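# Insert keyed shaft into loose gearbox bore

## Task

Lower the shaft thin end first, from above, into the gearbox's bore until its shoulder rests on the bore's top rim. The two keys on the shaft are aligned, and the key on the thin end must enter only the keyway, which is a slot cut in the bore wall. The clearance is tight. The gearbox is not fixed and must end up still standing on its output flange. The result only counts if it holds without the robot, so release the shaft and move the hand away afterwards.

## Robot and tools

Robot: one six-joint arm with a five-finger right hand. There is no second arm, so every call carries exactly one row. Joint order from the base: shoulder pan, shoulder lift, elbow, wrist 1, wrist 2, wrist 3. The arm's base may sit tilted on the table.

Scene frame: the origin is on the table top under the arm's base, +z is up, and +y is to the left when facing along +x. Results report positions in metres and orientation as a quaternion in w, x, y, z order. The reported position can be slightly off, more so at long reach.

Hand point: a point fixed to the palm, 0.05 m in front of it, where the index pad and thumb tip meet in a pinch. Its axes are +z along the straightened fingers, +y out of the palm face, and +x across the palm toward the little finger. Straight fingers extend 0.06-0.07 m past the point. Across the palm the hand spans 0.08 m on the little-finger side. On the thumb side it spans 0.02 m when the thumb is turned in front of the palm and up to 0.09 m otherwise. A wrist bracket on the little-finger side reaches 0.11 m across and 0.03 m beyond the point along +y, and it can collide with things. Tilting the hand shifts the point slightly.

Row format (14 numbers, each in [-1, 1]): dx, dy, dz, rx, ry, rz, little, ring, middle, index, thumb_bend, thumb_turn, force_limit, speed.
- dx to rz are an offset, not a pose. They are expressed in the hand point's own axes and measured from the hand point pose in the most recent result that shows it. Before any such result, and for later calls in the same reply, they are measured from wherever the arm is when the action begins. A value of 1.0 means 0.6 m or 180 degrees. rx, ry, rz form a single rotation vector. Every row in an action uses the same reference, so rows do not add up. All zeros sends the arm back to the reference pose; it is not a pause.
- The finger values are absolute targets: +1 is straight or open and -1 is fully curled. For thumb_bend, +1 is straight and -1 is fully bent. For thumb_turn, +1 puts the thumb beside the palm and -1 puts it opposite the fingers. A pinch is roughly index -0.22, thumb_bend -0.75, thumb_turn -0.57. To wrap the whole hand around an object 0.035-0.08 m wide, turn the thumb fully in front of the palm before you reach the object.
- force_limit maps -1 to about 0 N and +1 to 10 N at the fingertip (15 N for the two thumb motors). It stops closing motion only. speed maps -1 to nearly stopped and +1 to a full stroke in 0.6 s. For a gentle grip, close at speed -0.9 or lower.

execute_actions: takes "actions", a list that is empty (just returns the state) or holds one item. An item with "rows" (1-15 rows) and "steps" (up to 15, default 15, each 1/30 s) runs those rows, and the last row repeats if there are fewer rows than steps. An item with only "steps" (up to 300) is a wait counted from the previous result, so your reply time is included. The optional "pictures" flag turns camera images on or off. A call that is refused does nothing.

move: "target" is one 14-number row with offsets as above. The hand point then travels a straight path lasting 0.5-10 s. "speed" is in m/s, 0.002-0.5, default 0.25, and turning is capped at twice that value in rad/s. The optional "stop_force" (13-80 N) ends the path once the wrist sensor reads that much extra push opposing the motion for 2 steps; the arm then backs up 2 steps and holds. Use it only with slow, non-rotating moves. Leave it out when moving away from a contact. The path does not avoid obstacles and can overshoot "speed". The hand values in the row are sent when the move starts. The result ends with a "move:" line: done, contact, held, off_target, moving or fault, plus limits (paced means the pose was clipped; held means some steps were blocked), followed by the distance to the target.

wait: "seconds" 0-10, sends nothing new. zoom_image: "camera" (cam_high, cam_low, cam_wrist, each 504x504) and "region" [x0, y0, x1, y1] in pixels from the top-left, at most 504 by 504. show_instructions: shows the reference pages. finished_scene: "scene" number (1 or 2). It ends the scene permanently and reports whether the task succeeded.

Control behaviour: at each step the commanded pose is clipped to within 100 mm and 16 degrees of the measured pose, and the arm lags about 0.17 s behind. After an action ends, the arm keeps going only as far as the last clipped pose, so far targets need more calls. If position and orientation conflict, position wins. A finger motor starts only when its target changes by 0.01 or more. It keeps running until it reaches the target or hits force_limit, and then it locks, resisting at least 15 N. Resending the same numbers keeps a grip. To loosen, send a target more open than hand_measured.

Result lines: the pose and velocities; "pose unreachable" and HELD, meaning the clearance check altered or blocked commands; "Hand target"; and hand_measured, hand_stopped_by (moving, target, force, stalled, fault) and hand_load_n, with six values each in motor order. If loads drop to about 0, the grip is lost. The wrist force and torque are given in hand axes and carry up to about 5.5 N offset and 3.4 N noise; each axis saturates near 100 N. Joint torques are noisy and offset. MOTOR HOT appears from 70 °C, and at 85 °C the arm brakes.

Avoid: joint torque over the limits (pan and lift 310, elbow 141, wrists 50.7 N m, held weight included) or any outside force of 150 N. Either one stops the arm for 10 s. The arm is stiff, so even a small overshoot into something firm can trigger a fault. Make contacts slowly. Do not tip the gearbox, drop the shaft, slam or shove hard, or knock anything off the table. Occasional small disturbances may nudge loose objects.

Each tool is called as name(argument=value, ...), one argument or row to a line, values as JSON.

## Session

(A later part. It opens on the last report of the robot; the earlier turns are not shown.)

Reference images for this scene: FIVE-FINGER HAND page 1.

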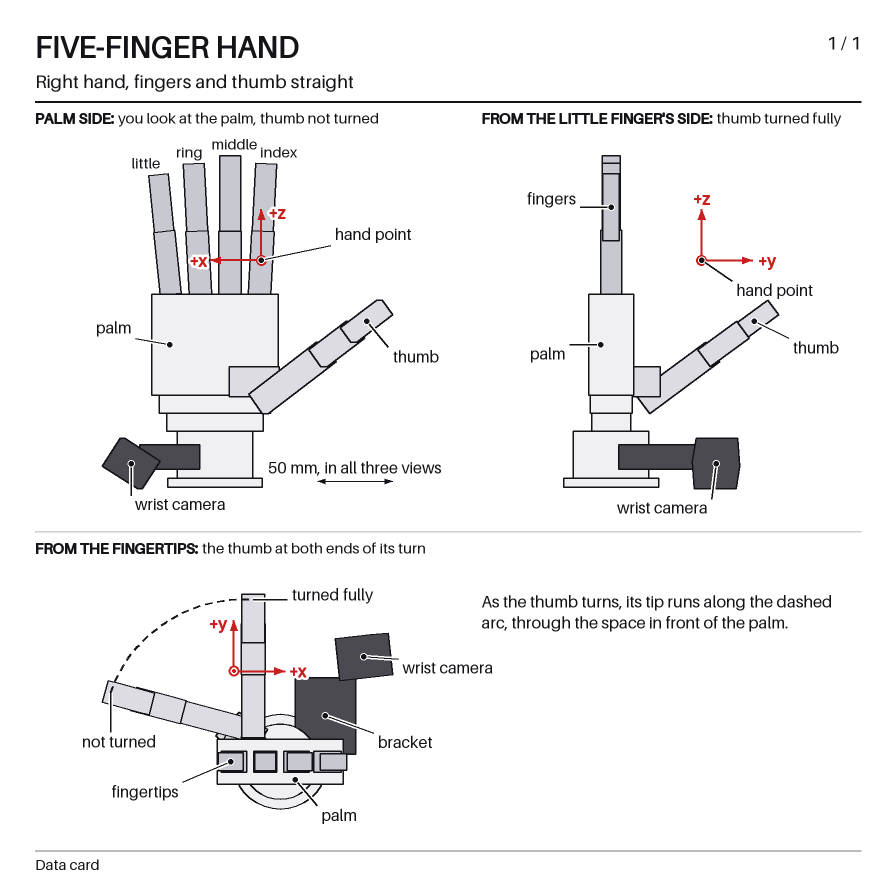

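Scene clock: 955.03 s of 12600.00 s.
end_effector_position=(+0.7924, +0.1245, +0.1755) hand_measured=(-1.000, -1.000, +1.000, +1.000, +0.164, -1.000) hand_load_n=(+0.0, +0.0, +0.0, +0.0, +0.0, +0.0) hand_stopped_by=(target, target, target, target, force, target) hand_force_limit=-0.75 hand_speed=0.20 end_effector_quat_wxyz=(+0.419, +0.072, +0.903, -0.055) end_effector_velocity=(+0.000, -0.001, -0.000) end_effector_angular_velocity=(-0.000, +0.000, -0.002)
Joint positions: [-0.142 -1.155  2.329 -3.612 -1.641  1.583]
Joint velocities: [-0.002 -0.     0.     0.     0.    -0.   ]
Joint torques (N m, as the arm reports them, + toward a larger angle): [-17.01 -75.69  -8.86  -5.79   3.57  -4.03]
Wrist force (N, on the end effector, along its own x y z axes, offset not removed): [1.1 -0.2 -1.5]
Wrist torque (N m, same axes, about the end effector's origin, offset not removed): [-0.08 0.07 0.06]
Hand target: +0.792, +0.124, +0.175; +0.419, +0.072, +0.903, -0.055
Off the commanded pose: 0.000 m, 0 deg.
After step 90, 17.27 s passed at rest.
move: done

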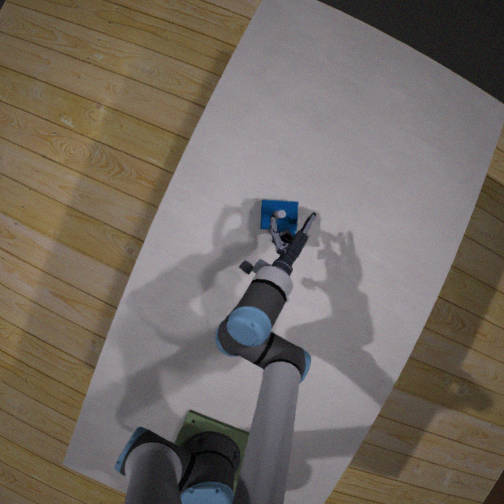

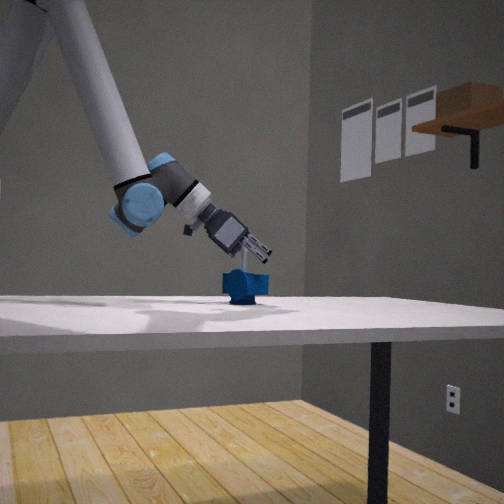

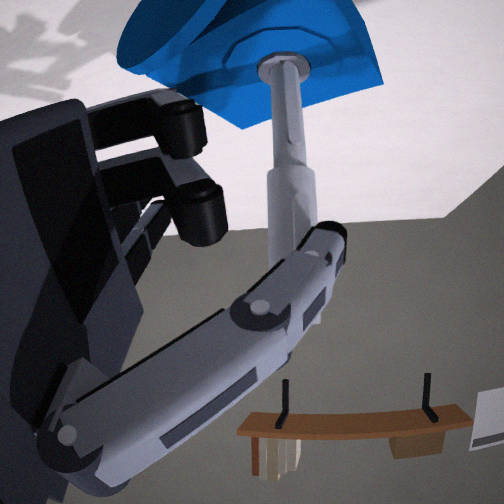

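move(
  target=[0,-0.005,0,0,0,0,-1,-1,1,1,0.15,-1,-0.75,0.2],
  speed=0.004,
)

zoom_image(
  camera="cam_wrist",
  region=[245, 40, 335, 250],
)

Scene clock: 958.93 s of 12600.00 s.
end_effector_position=(+0.7919, +0.1217, +0.1756) hand_measured=(-1.000, -1.000, +1.000, +1.000, +0.166, -1.000) hand_load_n=(+0.0, +0.0, +0.0, +0.0, +2.0, -1.0) hand_stopped_by=(target, target, target, target, force, target) hand_force_limit=-0.75 hand_speed=0.20 end_effector_quat_wxyz=(+0.419, +0.072, +0.903, -0.055) end_effector_velocity=(-0.000, -0.001, -0.000) end_effector_angular_velocity=(-0.001, -0.000, +0.001)
Joint positions: [-0.147 -1.156  2.331 -3.614 -1.637  1.58 ]
Joint velocities: [-0.001 -0.     0.001 -0.002  0.001 -0.002]
Joint torques (N m, as the arm reports them, + toward a larger angle): [-21.35 -77.55 -10.56  -5.5    2.7   -4.  ]
Wrist force (N, on the end effector, along its own x y z axes, offset not removed): [-0.8 4.0 -5.3]
Wrist torque (N m, same axes, about the end effector's origin, offset not removed): [0.87 0.33 -0.37]
Hand target: +0.792, +0.122, +0.176; +0.419, +0.072, +0.903, -0.055
Off the commanded pose: 0.000 m, 0 deg.
move: done

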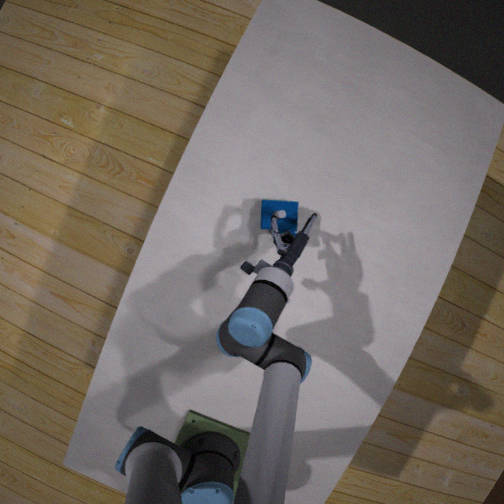

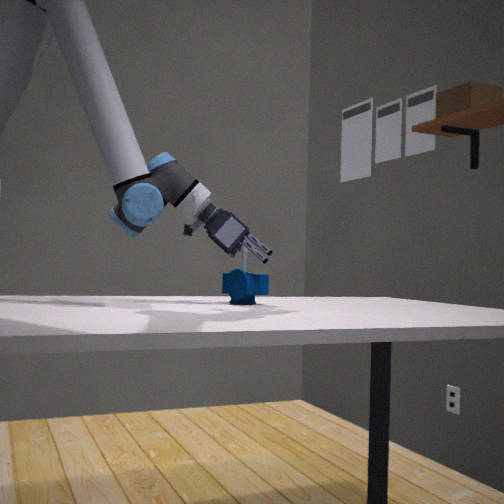

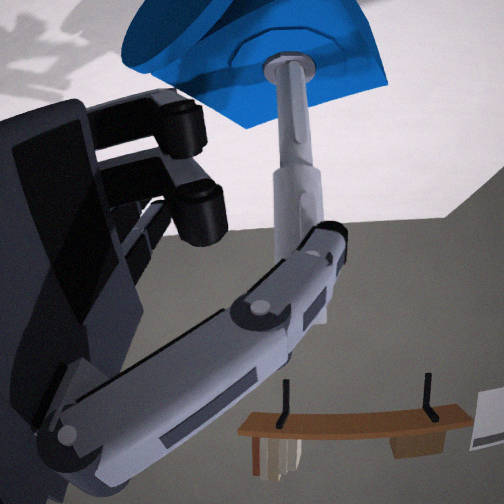

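Region (245, 40, 335, 250) of cam_wrist's 504x504 image, scaled by 2.400, with more detail than that image has; it fills the left 216 columns of this view, and the rest is white.

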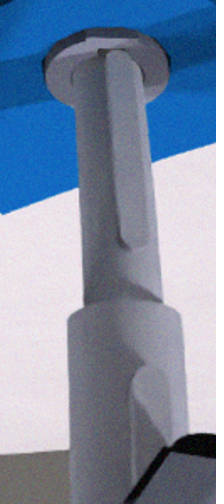

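move(
  target=[0,-0.002,0,0,0,0,-1,-1,1,1,0.15,-1,-0.75,0.2],
  speed=0.003,
)

zoom_image(
  camera="cam_wrist",
  region=[255, 40, 325, 110],
)

zoom_image(
  camera="cam_high",
  region=[260, 195, 300, 235],
)

Scene clock: 961.80 s of 12600.00 s.
end_effector_position=(+0.7917, +0.1205, +0.1756) hand_measured=(-1.000, -1.000, +1.000, +1.000, +0.166, -1.000) hand_load_n=(+0.0, +0.0, +0.0, +0.0, +2.0, -1.0) hand_stopped_by=(target, target, target, target, force, target) hand_force_limit=-0.75 hand_speed=0.20 end_effector_quat_wxyz=(+0.419, +0.072, +0.903, -0.055) end_effector_velocity=(-0.000, -0.000, -0.001) end_effector_angular_velocity=(-0.001, +0.002, +0.001)
Joint positions: [-0.149 -1.157  2.332 -3.614 -1.635  1.579]
Joint velocities: [-0.001  0.001  0.001  0.     0.001 -0.002]
Joint torques (N m, as the arm reports them, + toward a larger angle): [-20.27 -76.23 -11.07  -6.13   3.33  -3.51]
Wrist force (N, on the end effector, along its own x y z axes, offset not removed): [-4.0 -5.2 -4.9]
Wrist torque (N m, same axes, about the end effector's origin, offset not removed): [-0.49 0.80 -0.81]
Hand target: +0.792, +0.120, +0.176; +0.419, +0.072, +0.903, -0.055
Off the commanded pose: 0.000 m, 0 deg.
move: done

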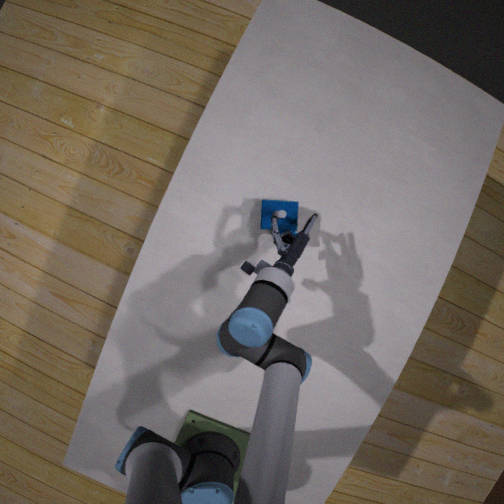

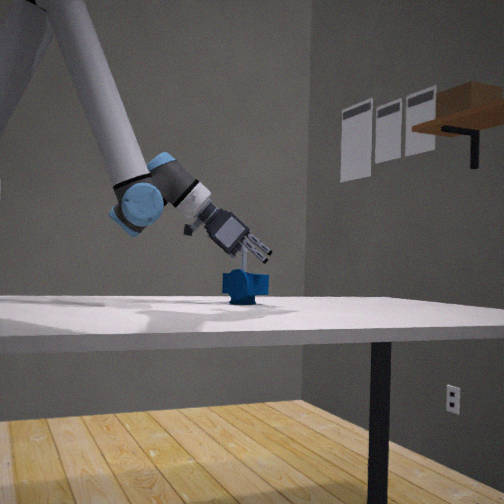

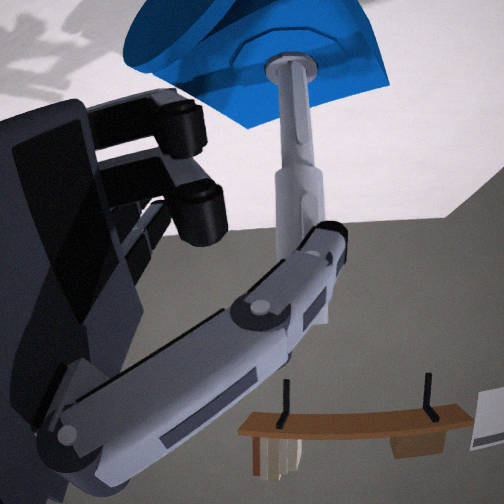

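Region (255, 40, 325, 110) of cam_wrist's 504x504 image, scaled by 7.200, with more detail than that image has.

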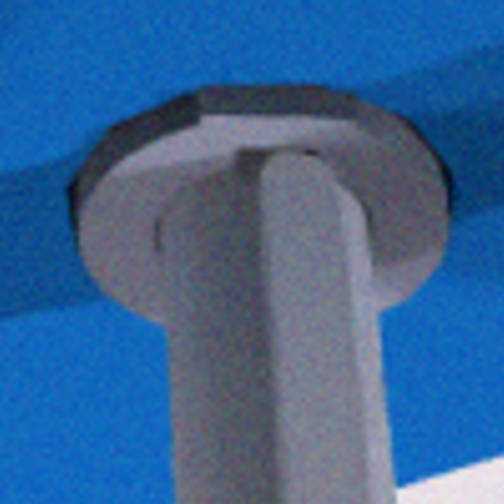

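Region (260, 195, 300, 235) of cam_high's 504x504 image, scaled by 12.600, with more detail than that image has.

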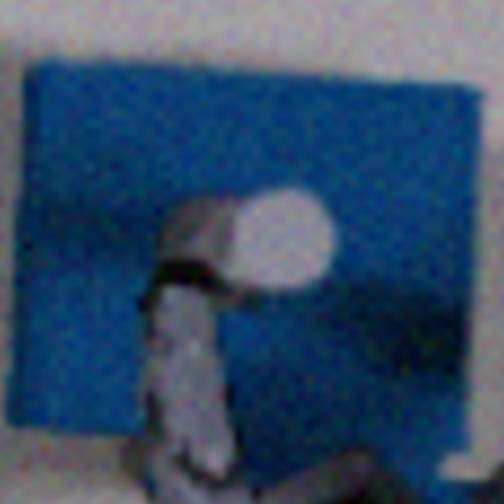

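move(
  target=[0,0.011,0.013,0,0,0,-1,-1,0.3,0.3,0.3,-1,-0.6,0.0],
  speed=0.01,
)

Scene clock: 975.43 s of 12600.00 s.
end_effector_position=(+0.7985, +0.1257, +0.1705) hand_measured=(-1.000, -1.000, +0.300, +0.300, +0.300, -1.000) hand_load_n=(+0.0, +0.0, +0.0, +0.0, +0.0, +0.0) hand_stopped_by=(target, target, target, target, target, target) hand_force_limit=-0.60 hand_speed=0.00 end_effector_quat_wxyz=(+0.419, +0.072, +0.903, -0.055) end_effector_velocity=(+0.001, +0.002, -0.001) end_effector_angular_velocity=(+0.001, +0.000, +0.000)
Joint positions: [-0.138 -1.139  2.317 -3.617 -1.643  1.586]
Joint velocities: [ 0.003  0.004 -0.002 -0.001 -0.001  0.002]
Joint torques (N m, as the arm reports them, + toward a larger angle): [ 15.9  -45.2  -30.5   -6.25  -3.49   3.5 ]
Wrist force (N, on the end effector, along its own x y z axes, offset not removed): [0.6 2.0 -5.1]
Wrist torque (N m, same axes, about the end effector's origin, offset not removed): [0.81 0.10 -0.13]
Hand target: +0.799, +0.126, +0.170; +0.419, +0.072, +0.903, -0.055
Off the commanded pose: 0.000 m, 0 deg.
After step 90, 9.40 s passed at rest.
move: done

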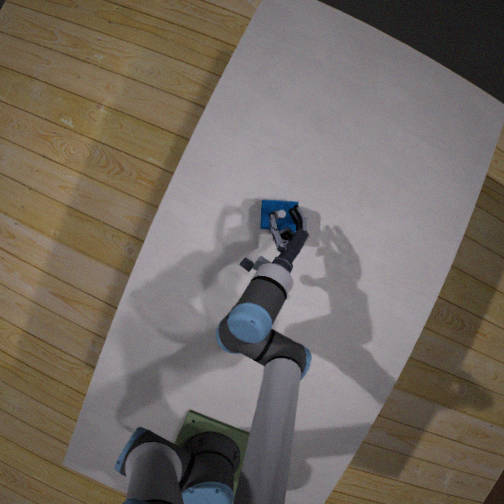

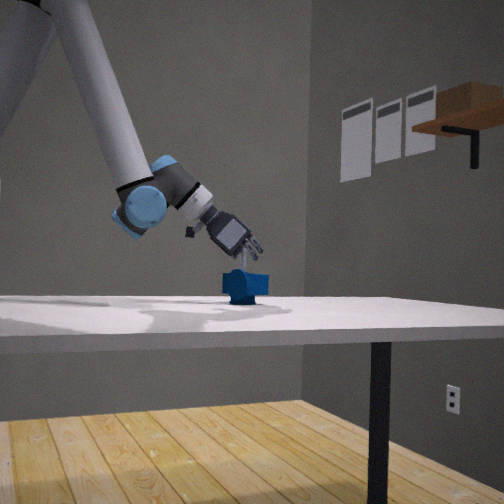

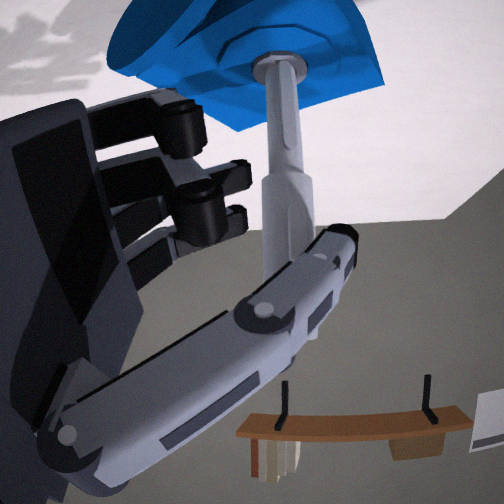

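execute_actions(
  actions=[
    {"rows":[[0,0,0,0,0,0,-1,-1,-0.45,-0.45,-0.85,-1,-0.5,-0.8]],"steps":15},
  ],
  pictures=false,
)

wait(
  seconds=1.5,
)

Scene clock: 978.73 s of 12600.00 s.
end_effector_position=(+0.7985, +0.1257, +0.1705) hand_measured=(-1.000, -1.000, +0.168, +0.168, +0.216, -1.000) hand_load_n=(+0.0, +0.0, +0.0, +0.0, +0.0, +0.0) hand_stopped_by=(target, target, moving, moving, moving, target) hand_force_limit=-0.50 hand_speed=-0.80 end_effector_quat_wxyz=(+0.419, +0.073, +0.903, -0.055) end_effector_velocity=(+0.000, -0.000, +0.000) end_effector_angular_velocity=(+0.000, -0.001, -0.000)
Joint positions: [-0.138 -1.139  2.317 -3.617 -1.643  1.586]
Joint velocities: [-0.    -0.    -0.001  0.     0.     0.   ]
Joint torques (N m, as the arm reports them, + toward a larger angle): [-22.18 -76.86  -8.78  -3.92   3.97  -4.24]
Wrist force (N, on the end effector, along its own x y z axes, offset not removed): [-4.3 1.5 -4.9]
Wrist torque (N m, same axes, about the end effector's origin, offset not removed): [0.57 0.95 -0.32]
Hand target: +0.798, +0.126, +0.170; +0.419, +0.072, +0.903, -0.055
Off the commanded pose: 0.000 m, 0 deg.
Steps of this call (steps 1 to 84: nothing new was sent; steps 85 to 99: all 15 steps of this action). Readings (end_effector_position | what the end effector reports):
85: (+0.7987, +0.1258, +0.1703) | hand_measured=(-1.000, -1.000, +0.300, +0.300, +0.300, -1.000) hand_load_n=(+0.0, +0.0, +0.0, +0.0, +0.0, +0.0) hand_stopped_by=(target, target, moving, moving, moving, target) hand_force_limit=-0.50 hand_speed=-0.80
86: (+0.7987, +0.1258, +0.1703) | hand_measured=(-1.000, -1.000, +0.300, +0.300, +0.300, -1.000) hand_load_n=(+0.0, +0.0, +0.0, +0.0, +0.0, +0.0) hand_stopped_by=(target, target, moving, moving, moving, target) hand_force_limit=-0.50 hand_speed=-0.80
88: (+0.7987, +0.1258, +0.1703) | hand_measured=(-1.000, -1.000, +0.290, +0.290, +0.294, -1.000) hand_load_n=(+0.0, +0.0, +0.0, +0.0, +0.0, +0.0) hand_stopped_by=(target, target, moving, moving, moving, target) hand_force_limit=-0.50 hand_speed=-0.80
92: (+0.7986, +0.1258, +0.1704) | hand_measured=(-1.000, -1.000, +0.246, +0.246, +0.266, -1.000) hand_load_n=(+0.0, +0.0, +0.0, +0.0, +0.0, +0.0) hand_stopped_by=(target, target, moving, moving, moving, target) hand_force_limit=-0.50 hand_speed=-0.80
99: the state above

Scene clock: 980.23 s of 12600.00 s.
end_effector_position=(+0.7985, +0.1257, +0.1705) hand_measured=(-1.000, -1.000, +0.002, -0.186, +0.112, -1.000) hand_load_n=(+0.0, +0.0, +2.0, +3.0, +4.5, -3.0) hand_stopped_by=(target, target, force, force, force, target) hand_force_limit=-0.50 hand_speed=-0.80 end_effector_quat_wxyz=(+0.419, +0.072, +0.903, -0.055) end_effector_velocity=(+0.000, +0.000, +0.001) end_effector_angular_velocity=(+0.001, -0.001, +0.000)
Joint positions: [-0.138 -1.139  2.317 -3.617 -1.643  1.586]
Joint velocities: [-0.    -0.001 -0.     0.001  0.001  0.   ]
Joint torques (N m, as the arm reports them, + toward a larger angle): [-19.7  -75.94 -17.56  -2.47  -0.45  -3.1 ]
Wrist force (N, on the end effector, along its own x y z axes, offset not removed): [3.7 1.7 -3.9]
Wrist torque (N m, same axes, about the end effector's origin, offset not removed): [0.27 -0.13 -0.01]
Hand target: +0.798, +0.126, +0.170; +0.419, +0.072, +0.903, -0.055
Off the commanded pose: 0.000 m, 0 deg.
Steps of this call (steps 1 to 45: nothing new was sent). Readings (end_effector_position | what the end effector reports):
1: (+0.7985, +0.1257, +0.1705) | hand_measured=(-1.000, -1.000, +0.156, +0.156, +0.210, -1.000) hand_load_n=(+0.0, +0.0, +0.0, +0.0, +0.0, +0.0) hand_stopped_by=(target, target, moving, moving, moving, target) hand_force_limit=-0.50 hand_speed=-0.80
2: (+0.7985, +0.1257, +0.1705) | hand_measured=(-1.000, -1.000, +0.146, +0.146, +0.202, -1.000) hand_load_n=(+0.0, +0.0, +0.0, +0.0, +0.0, +0.0) hand_stopped_by=(target, target, moving, moving, moving, target) hand_force_limit=-0.50 hand_speed=-0.80
4: (+0.7985, +0.1257, +0.1705) | hand_measured=(-1.000, -1.000, +0.124, +0.124, +0.188, -1.000) hand_load_n=(+0.0, +0.0, +0.0, +0.0, +0.5, +0.0) hand_stopped_by=(target, target, moving, moving, moving, target) hand_force_limit=-0.50 hand_speed=-0.80
8: (+0.7985, +0.1257, +0.1705) | hand_measured=(-1.000, -1.000, +0.078, +0.078, +0.162, -1.000) hand_load_n=(+0.0, +0.0, +0.0, +0.0, +1.5, -0.5) hand_stopped_by=(target, target, moving, moving, moving, target) hand_force_limit=-0.50 hand_speed=-0.80
45: the state above

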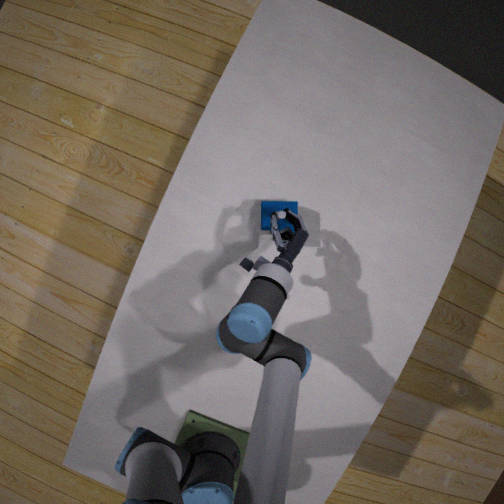

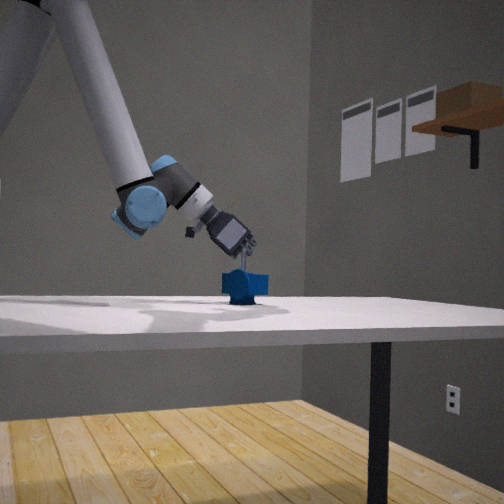

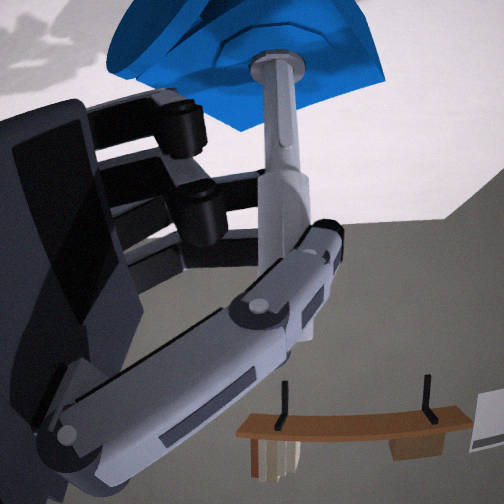

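zoom_image(
  camera="cam_wrist",
  region=[245, 40, 315, 110],
)

zoom_image(
  camera="cam_low",
  region=[205, 215, 285, 315],
)

Region (245, 40, 315, 110) of cam_wrist's 504x504 image, scaled by 7.200, with more detail than that image has.

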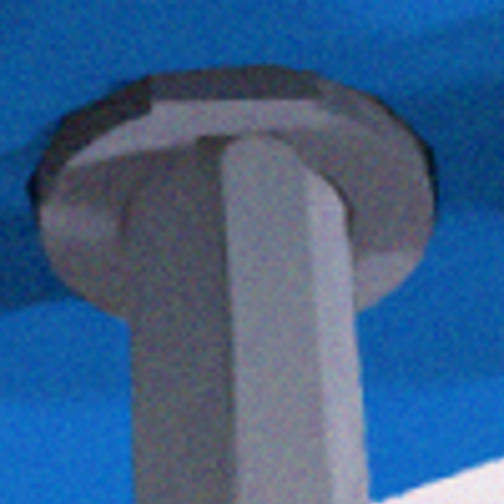

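Region (205, 215, 285, 315) of cam_low's 504x504 image, scaled by 5.040, with more detail than that image has; it fills the left 403 columns of this view, and the rest is white.

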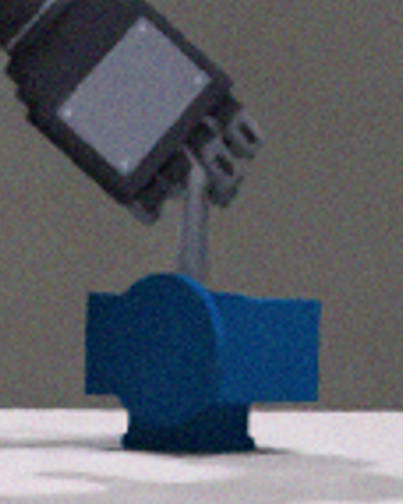

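execute_actions(
  actions=[
    {"rows":[[0,0,0,0,0,0,-1,-1,-0.47,-0.47,-0.87,-1,0.2,-0.9]],"steps":15},
  ],
)

zoom_image(
  camera="cam_wrist",
  region=[245, 40, 315, 110],
)

Scene clock: 989.43 s of 12600.00 s.
end_effector_position=(+0.7985, +0.1257, +0.1705) hand_measured=(-1.000, -1.000, -0.018, -0.228, +0.084, -1.000) hand_load_n=(+0.0, +0.0, +3.0, +6.0, +8.5, -4.0) hand_stopped_by=(target, target, force, force, force, target) hand_force_limit=0.20 hand_speed=-0.90 end_effector_quat_wxyz=(+0.419, +0.072, +0.903, -0.055) end_effector_velocity=(+0.000, -0.000, +0.001) end_effector_angular_velocity=(+0.000, -0.001, -0.000)
Joint positions: [-0.138 -1.139  2.317 -3.617 -1.643  1.586]
Joint velocities: [ 0.    -0.    -0.001 -0.    -0.     0.001]
Joint torques (N m, as the arm reports them, + toward a larger angle): [-18.4  -78.02 -30.48  -3.99  -1.85  -0.41]
Wrist force (N, on the end effector, along its own x y z axes, offset not removed): [0.6 1.3 -3.1]
Wrist torque (N m, same axes, about the end effector's origin, offset not removed): [0.33 0.13 -0.25]
Hand target: +0.798, +0.126, +0.170; +0.419, +0.072, +0.903, -0.055
Off the commanded pose: 0.000 m, 0 deg.
Steps of this call (steps 1 to 90: nothing new was sent; then 5.70 s passed at rest; steps 91 to 105: all 15 steps of this action). Readings (end_effector_position | what the end effector reports):
91: (+0.7985, +0.1257, +0.1705) | hand_measured=(-1.000, -1.000, +0.002, -0.186, +0.112, -1.000) hand_load_n=(+0.0, +0.0, +2.0, +3.0, +4.5, -3.0) hand_stopped_by=(target, target, moving, moving, moving, target) hand_force_limit=0.20 hand_speed=-0.90
92: (+0.7985, +0.1257, +0.1705) | hand_measured=(-1.000, -1.000, +0.002, -0.186, +0.112, -1.000) hand_load_n=(+0.0, +0.0, +2.0, +3.0, +4.5, -3.0) hand_stopped_by=(target, target, moving, moving, moving, target) hand_force_limit=0.20 hand_speed=-0.90
94: (+0.7985, +0.1257, +0.1705) | hand_measured=(-1.000, -1.000, -0.002, -0.192, +0.110, -1.000) hand_load_n=(+0.0, +0.0, +3.0, +3.5, +5.0, -3.0) hand_stopped_by=(target, target, moving, moving, moving, target) hand_force_limit=0.20 hand_speed=-0.90
98: (+0.7985, +0.1257, +0.1705) | hand_measured=(-1.000, -1.000, -0.018, -0.214, +0.100, -1.000) hand_load_n=(+0.0, +0.0, +5.0, +4.5, +7.5, -4.0) hand_stopped_by=(target, target, force, moving, moving, target) hand_force_limit=0.20 hand_speed=-0.90
105: the state above

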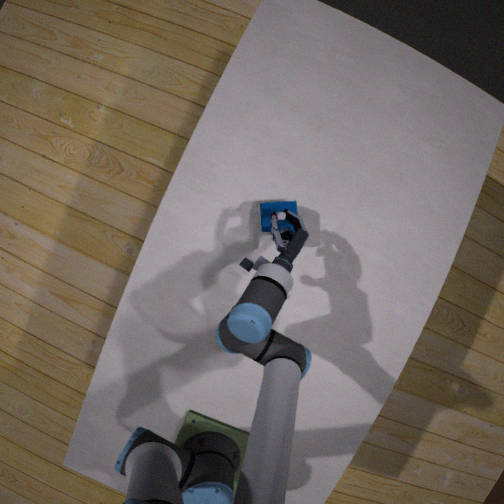

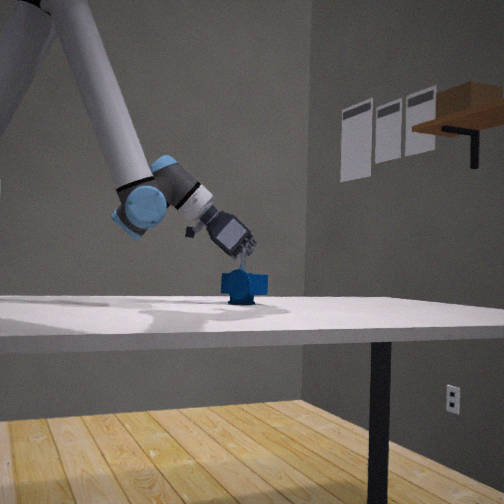

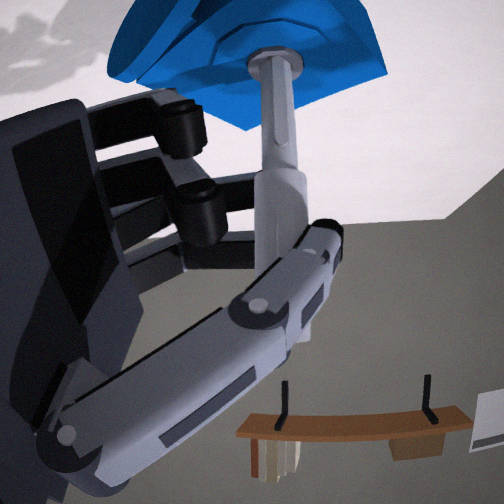

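Region (245, 40, 315, 110) of cam_wrist's 504x504 image, scaled by 7.200, with more detail than that image has.

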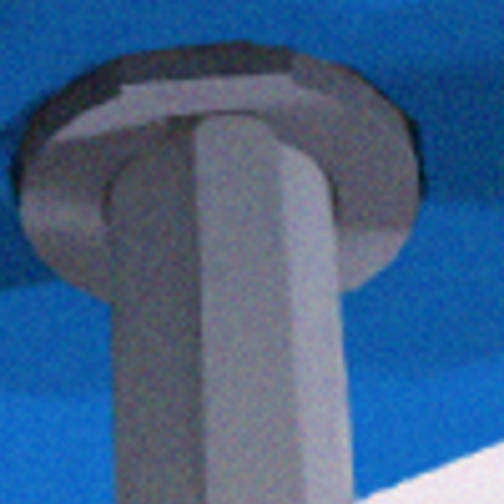

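move(
  target=[-0.0038,-0.0002,-0.0032,0,0,0,-1,-1,-0.47,-0.47,-0.87,-1,0.2,-0.9],
  speed=0.004,
)

zoom_image(
  camera="cam_wrist",
  region=[245, 40, 315, 110],
)

zoom_image(
  camera="cam_low",
  region=[205, 215, 285, 315],
)

Scene clock: 994.93 s of 12600.00 s.
end_effector_position=(+0.7985, +0.1257, +0.1733) hand_measured=(-1.000, -1.000, -0.018, -0.230, +0.084, -1.000) hand_load_n=(+0.0, +0.0, +6.0, +0.5, +3.0, -2.5) hand_stopped_by=(target, target, force, force, force, target) hand_force_limit=0.20 hand_speed=-0.90 end_effector_quat_wxyz=(+0.419, +0.072, +0.903, -0.055) end_effector_velocity=(+0.000, -0.001, +0.001) end_effector_angular_velocity=(-0.000, +0.000, -0.001)
Joint positions: [-0.138 -1.145  2.317 -3.61  -1.643  1.586]
Joint velocities: [-0.001 -0.001 -0.001  0.002 -0.001  0.   ]
Joint torques (N m, as the arm reports them, + toward a larger angle): [-19.83 -80.96 -35.31  -2.74   3.52  -1.74]
Wrist force (N, on the end effector, along its own x y z axes, offset not removed): [8.0 -2.7 -4.7]
Wrist torque (N m, same axes, about the end effector's origin, offset not removed): [-0.14 -0.40 -0.25]
Hand target: +0.798, +0.126, +0.173; +0.419, +0.072, +0.903, -0.055
Off the commanded pose: 0.000 m, 0 deg.
After step 90, 1.53 s passed at rest.
move: done

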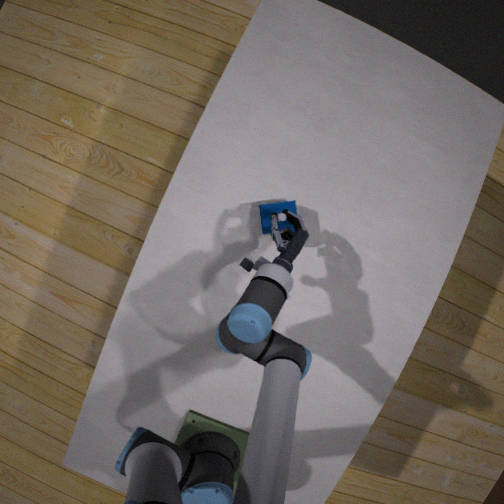

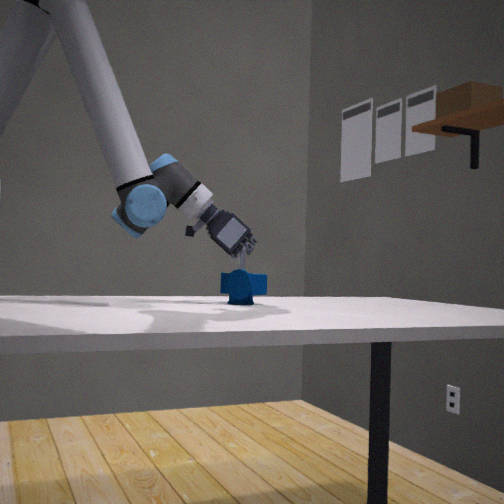

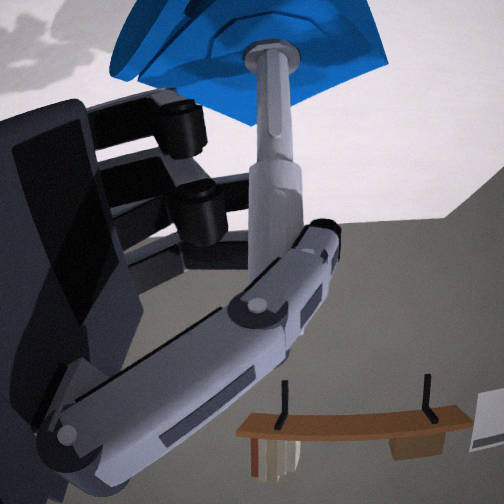

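Region (245, 40, 315, 110) of cam_wrist's 504x504 image, scaled by 7.200, with more detail than that image has.

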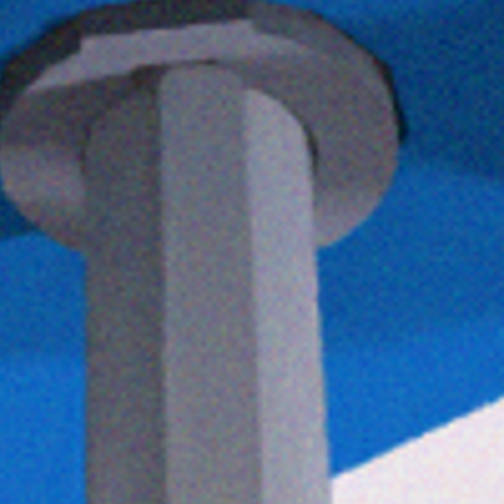

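Region (205, 215, 285, 315) of cam_low's 504x504 image, scaled by 5.040, with more detail than that image has; it fills the left 403 columns of this view, and the rest is white.

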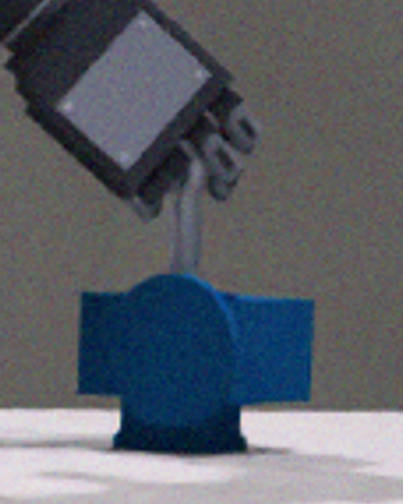

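execute_actions(
  actions=[
    {"rows":[[0.0015,0,0.0013,0,0,0,-1,-1,-0.5,-0.5,-0.9,-1,1,-0.9]],"steps":15},
  ],
)

zoom_image(
  camera="cam_wrist",
  region=[235, 30, 305, 100],
)

zoom_image(
  camera="cam_low",
  region=[205, 215, 285, 315],
)

Scene clock: 1008.07 s of 12600.00 s.
end_effector_position=(+0.7986, +0.1256, +0.1723) hand_measured=(-1.000, -1.000, -0.084, -0.296, +0.042, -1.000) hand_load_n=(+0.0, +0.0, +3.0, +0.0, +2.5, -2.0) hand_stopped_by=(target, target, moving, moving, moving, target) hand_force_limit=1.00 hand_speed=-0.90 end_effector_quat_wxyz=(+0.419, +0.072, +0.903, -0.055) end_effector_velocity=(-0.000, +0.001, -0.000) end_effector_angular_velocity=(-0.001, -0.000, +0.001)
Joint positions: [-0.138 -1.143  2.317 -3.613 -1.643  1.586]
Joint velocities: [ 0.001  0.     0.    -0.001 -0.    -0.001]
Joint torques (N m, as the arm reports them, + toward a larger angle): [-19.25 -40.6  -10.74  -5.84   2.78  -3.75]
Wrist force (N, on the end effector, along its own x y z axes, offset not removed): [-3.4 4.3 -3.6]
Wrist torque (N m, same axes, about the end effector's origin, offset not removed): [0.70 0.62 -0.18]
Hand target: +0.798, +0.126, +0.172; +0.419, +0.072, +0.903, -0.055
Off the commanded pose: 0.000 m, 0 deg.
Steps of this call (steps 1 to 90: nothing new was sent; then 9.63 s passed at rest; steps 91 to 105: all 15 steps of this action). Readings (end_effector_position | what the end effector reports):
91: (+0.7985, +0.1257, +0.1735) | hand_measured=(-1.000, -1.000, -0.018, -0.230, +0.084, -1.000) hand_load_n=(+0.0, +0.0, +6.0, +0.5, +2.5, -3.0) hand_stopped_by=(target, target, moving, moving, moving, target) hand_force_limit=1.00 hand_speed=-0.90
92: (+0.7985, +0.1257, +0.1734) | hand_measured=(-1.000, -1.000, -0.018, -0.230, +0.084, -1.000) hand_load_n=(+0.0, +0.0, +6.0, +0.5, +2.5, -3.0) hand_stopped_by=(target, target, moving, moving, moving, target) hand_force_limit=1.00 hand_speed=-0.90
94: (+0.7985, +0.1256, +0.1730) | hand_measured=(-1.000, -1.000, -0.022, -0.234, +0.082, -1.000) hand_load_n=(+0.0, +0.0, +6.5, +0.5, +4.0, -2.5) hand_stopped_by=(target, target, moving, moving, moving, target) hand_force_limit=1.00 hand_speed=-0.90
98: (+0.7986, +0.1256, +0.1726) | hand_measured=(-1.000, -1.000, -0.044, -0.256, +0.068, -1.000) hand_load_n=(+0.0, +0.0, +8.0, +0.0, +4.5, -2.5) hand_stopped_by=(target, target, moving, moving, moving, target) hand_force_limit=1.00 hand_speed=-0.90
105: the state above

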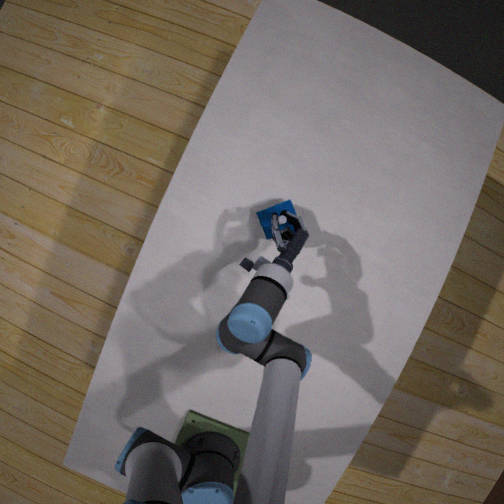

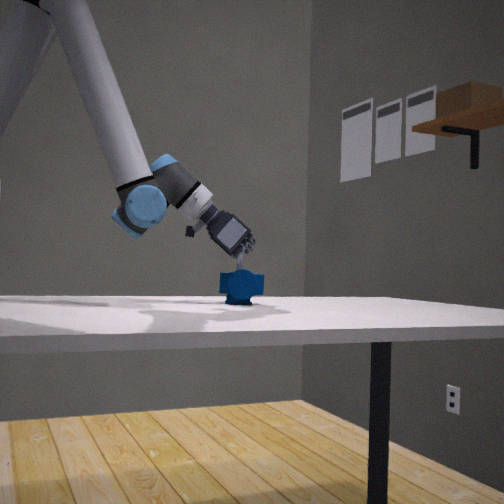

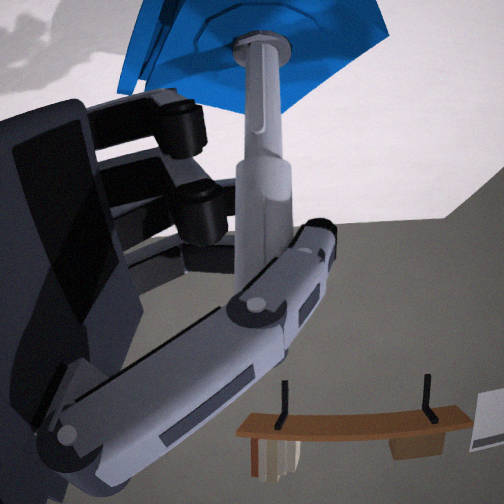

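Region (235, 30, 305, 100) of cam_wrist's 504x504 image, scaled by 7.200, with more detail than that image has.

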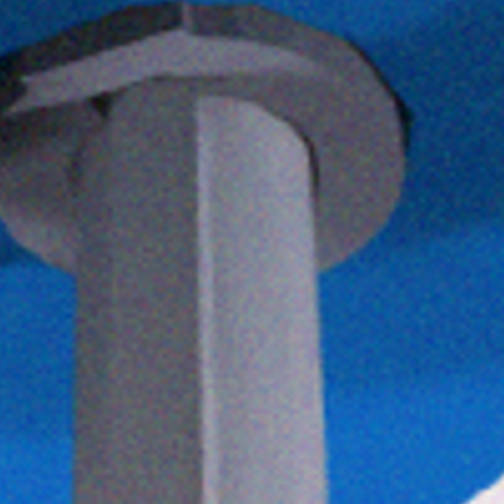

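Region (205, 215, 285, 315) of cam_low's 504x504 image, scaled by 5.040, with more detail than that image has; it fills the left 403 columns of this view, and the rest is white.

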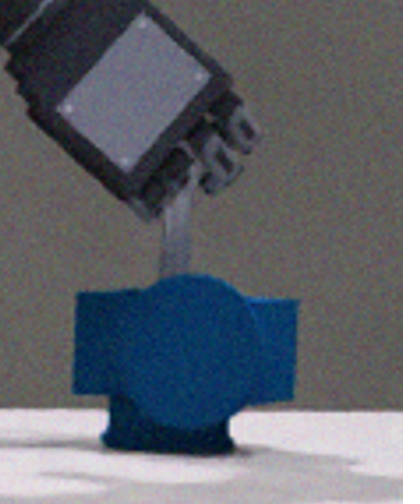

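execute_actions(
  actions=[
    {"rows":[[0,0,0,0,0,0,-1,-1,0.3,0.3,0.3,-1,1,-0.3]],"steps":15},
  ],
)

zoom_image(
  camera="cam_wrist",
  region=[190, 0, 330, 260],
)

zoom_image(
  camera="cam_low",
  region=[205, 215, 285, 315],
)

Scene clock: 1012.33 s of 12600.00 s.
end_effector_position=(+0.7985, +0.1256, +0.1722) hand_measured=(-1.000, -1.000, +0.166, -0.036, +0.050, -1.000) hand_load_n=(+0.0, +0.0, +0.0, +0.0, +0.5, -1.0) hand_stopped_by=(target, target, moving, moving, moving, target) hand_force_limit=1.00 hand_speed=-0.30 end_effector_quat_wxyz=(+0.419, +0.072, +0.903, -0.055) end_effector_velocity=(+0.001, -0.000, +0.002) end_effector_angular_velocity=(-0.001, -0.003, -0.001)
Joint positions: [-0.138 -1.143  2.317 -3.613 -1.643  1.586]
Joint velocities: [ 0.    -0.001 -0.001 -0.001 -0.001  0.   ]
Joint torques (N m, as the arm reports them, + toward a larger angle): [-12.39 -77.5  -34.13  -2.72  -0.74  -1.8 ]
Wrist force (N, on the end effector, along its own x y z axes, offset not removed): [-1.3 2.0 -2.5]
Wrist torque (N m, same axes, about the end effector's origin, offset not removed): [0.34 0.58 -0.42]
Hand target: +0.799, +0.126, +0.172; +0.419, +0.072, +0.903, -0.055
Off the commanded pose: 0.000 m, 0 deg.
Steps of this call (steps 1 to 113: nothing new was sent; steps 114 to 128: all 15 steps of this action). Readings (end_effector_position | what the end effector reports):
114: (+0.7985, +0.1256, +0.1722) | hand_measured=(-1.000, -1.000, -0.296, -0.500, -0.234, -1.000) hand_load_n=(+0.0, -4.0, +10.5, +0.5, +14.0, -1.5) hand_stopped_by=(target, target, moving, moving, moving, target) hand_force_limit=1.00 hand_speed=-0.30
115: (+0.7985, +0.1256, +0.1722) | hand_measured=(-1.000, -1.000, -0.296, -0.500, -0.234, -1.000) hand_load_n=(+0.0, -4.0, +10.5, +0.5, +14.0, -1.5) hand_stopped_by=(target, target, moving, moving, moving, target) hand_force_limit=1.00 hand_speed=-0.30
117: (+0.7985, +0.1256, +0.1721) | hand_measured=(-1.000, -1.000, -0.262, -0.466, -0.214, -1.000) hand_load_n=(+0.0, -3.5, +3.0, -3.5, +9.5, +1.0) hand_stopped_by=(target, target, moving, moving, moving, target) hand_force_limit=1.00 hand_speed=-0.30
121: (+0.7985, +0.1256, +0.1721) | hand_measured=(-1.000, -1.000, -0.108, -0.310, -0.122, -1.000) hand_load_n=(+0.0, +0.0, +0.0, +0.0, +1.0, -1.0) hand_stopped_by=(target, target, moving, moving, moving, target) hand_force_limit=1.00 hand_speed=-0.30
128: the state above

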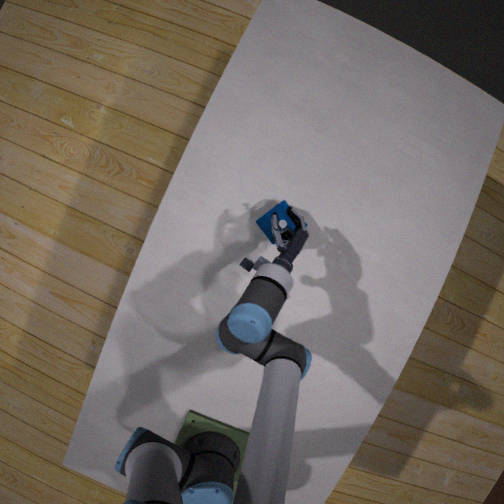

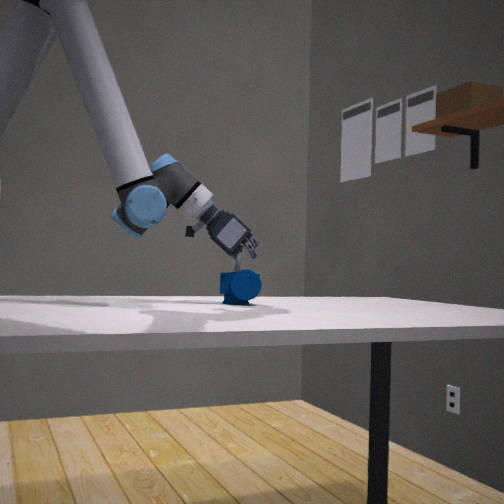

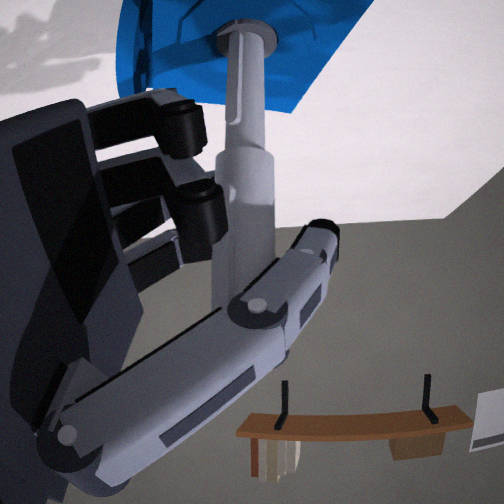

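Region (190, 0, 330, 260) of cam_wrist's 504x504 image, scaled by 1.938, with more detail than that image has; it fills the left 271 columns of this view, and the rest is white.

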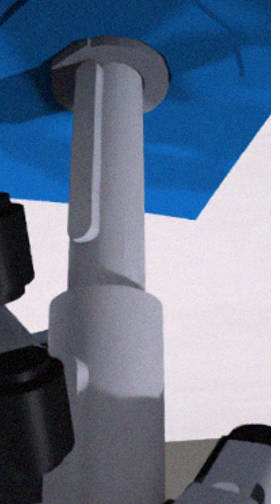

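Region (205, 215, 285, 315) of cam_low's 504x504 image, scaled by 5.040, with more detail than that image has; it fills the left 403 columns of this view, and the rest is white.

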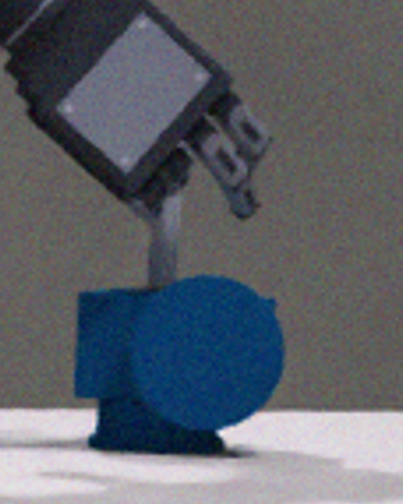

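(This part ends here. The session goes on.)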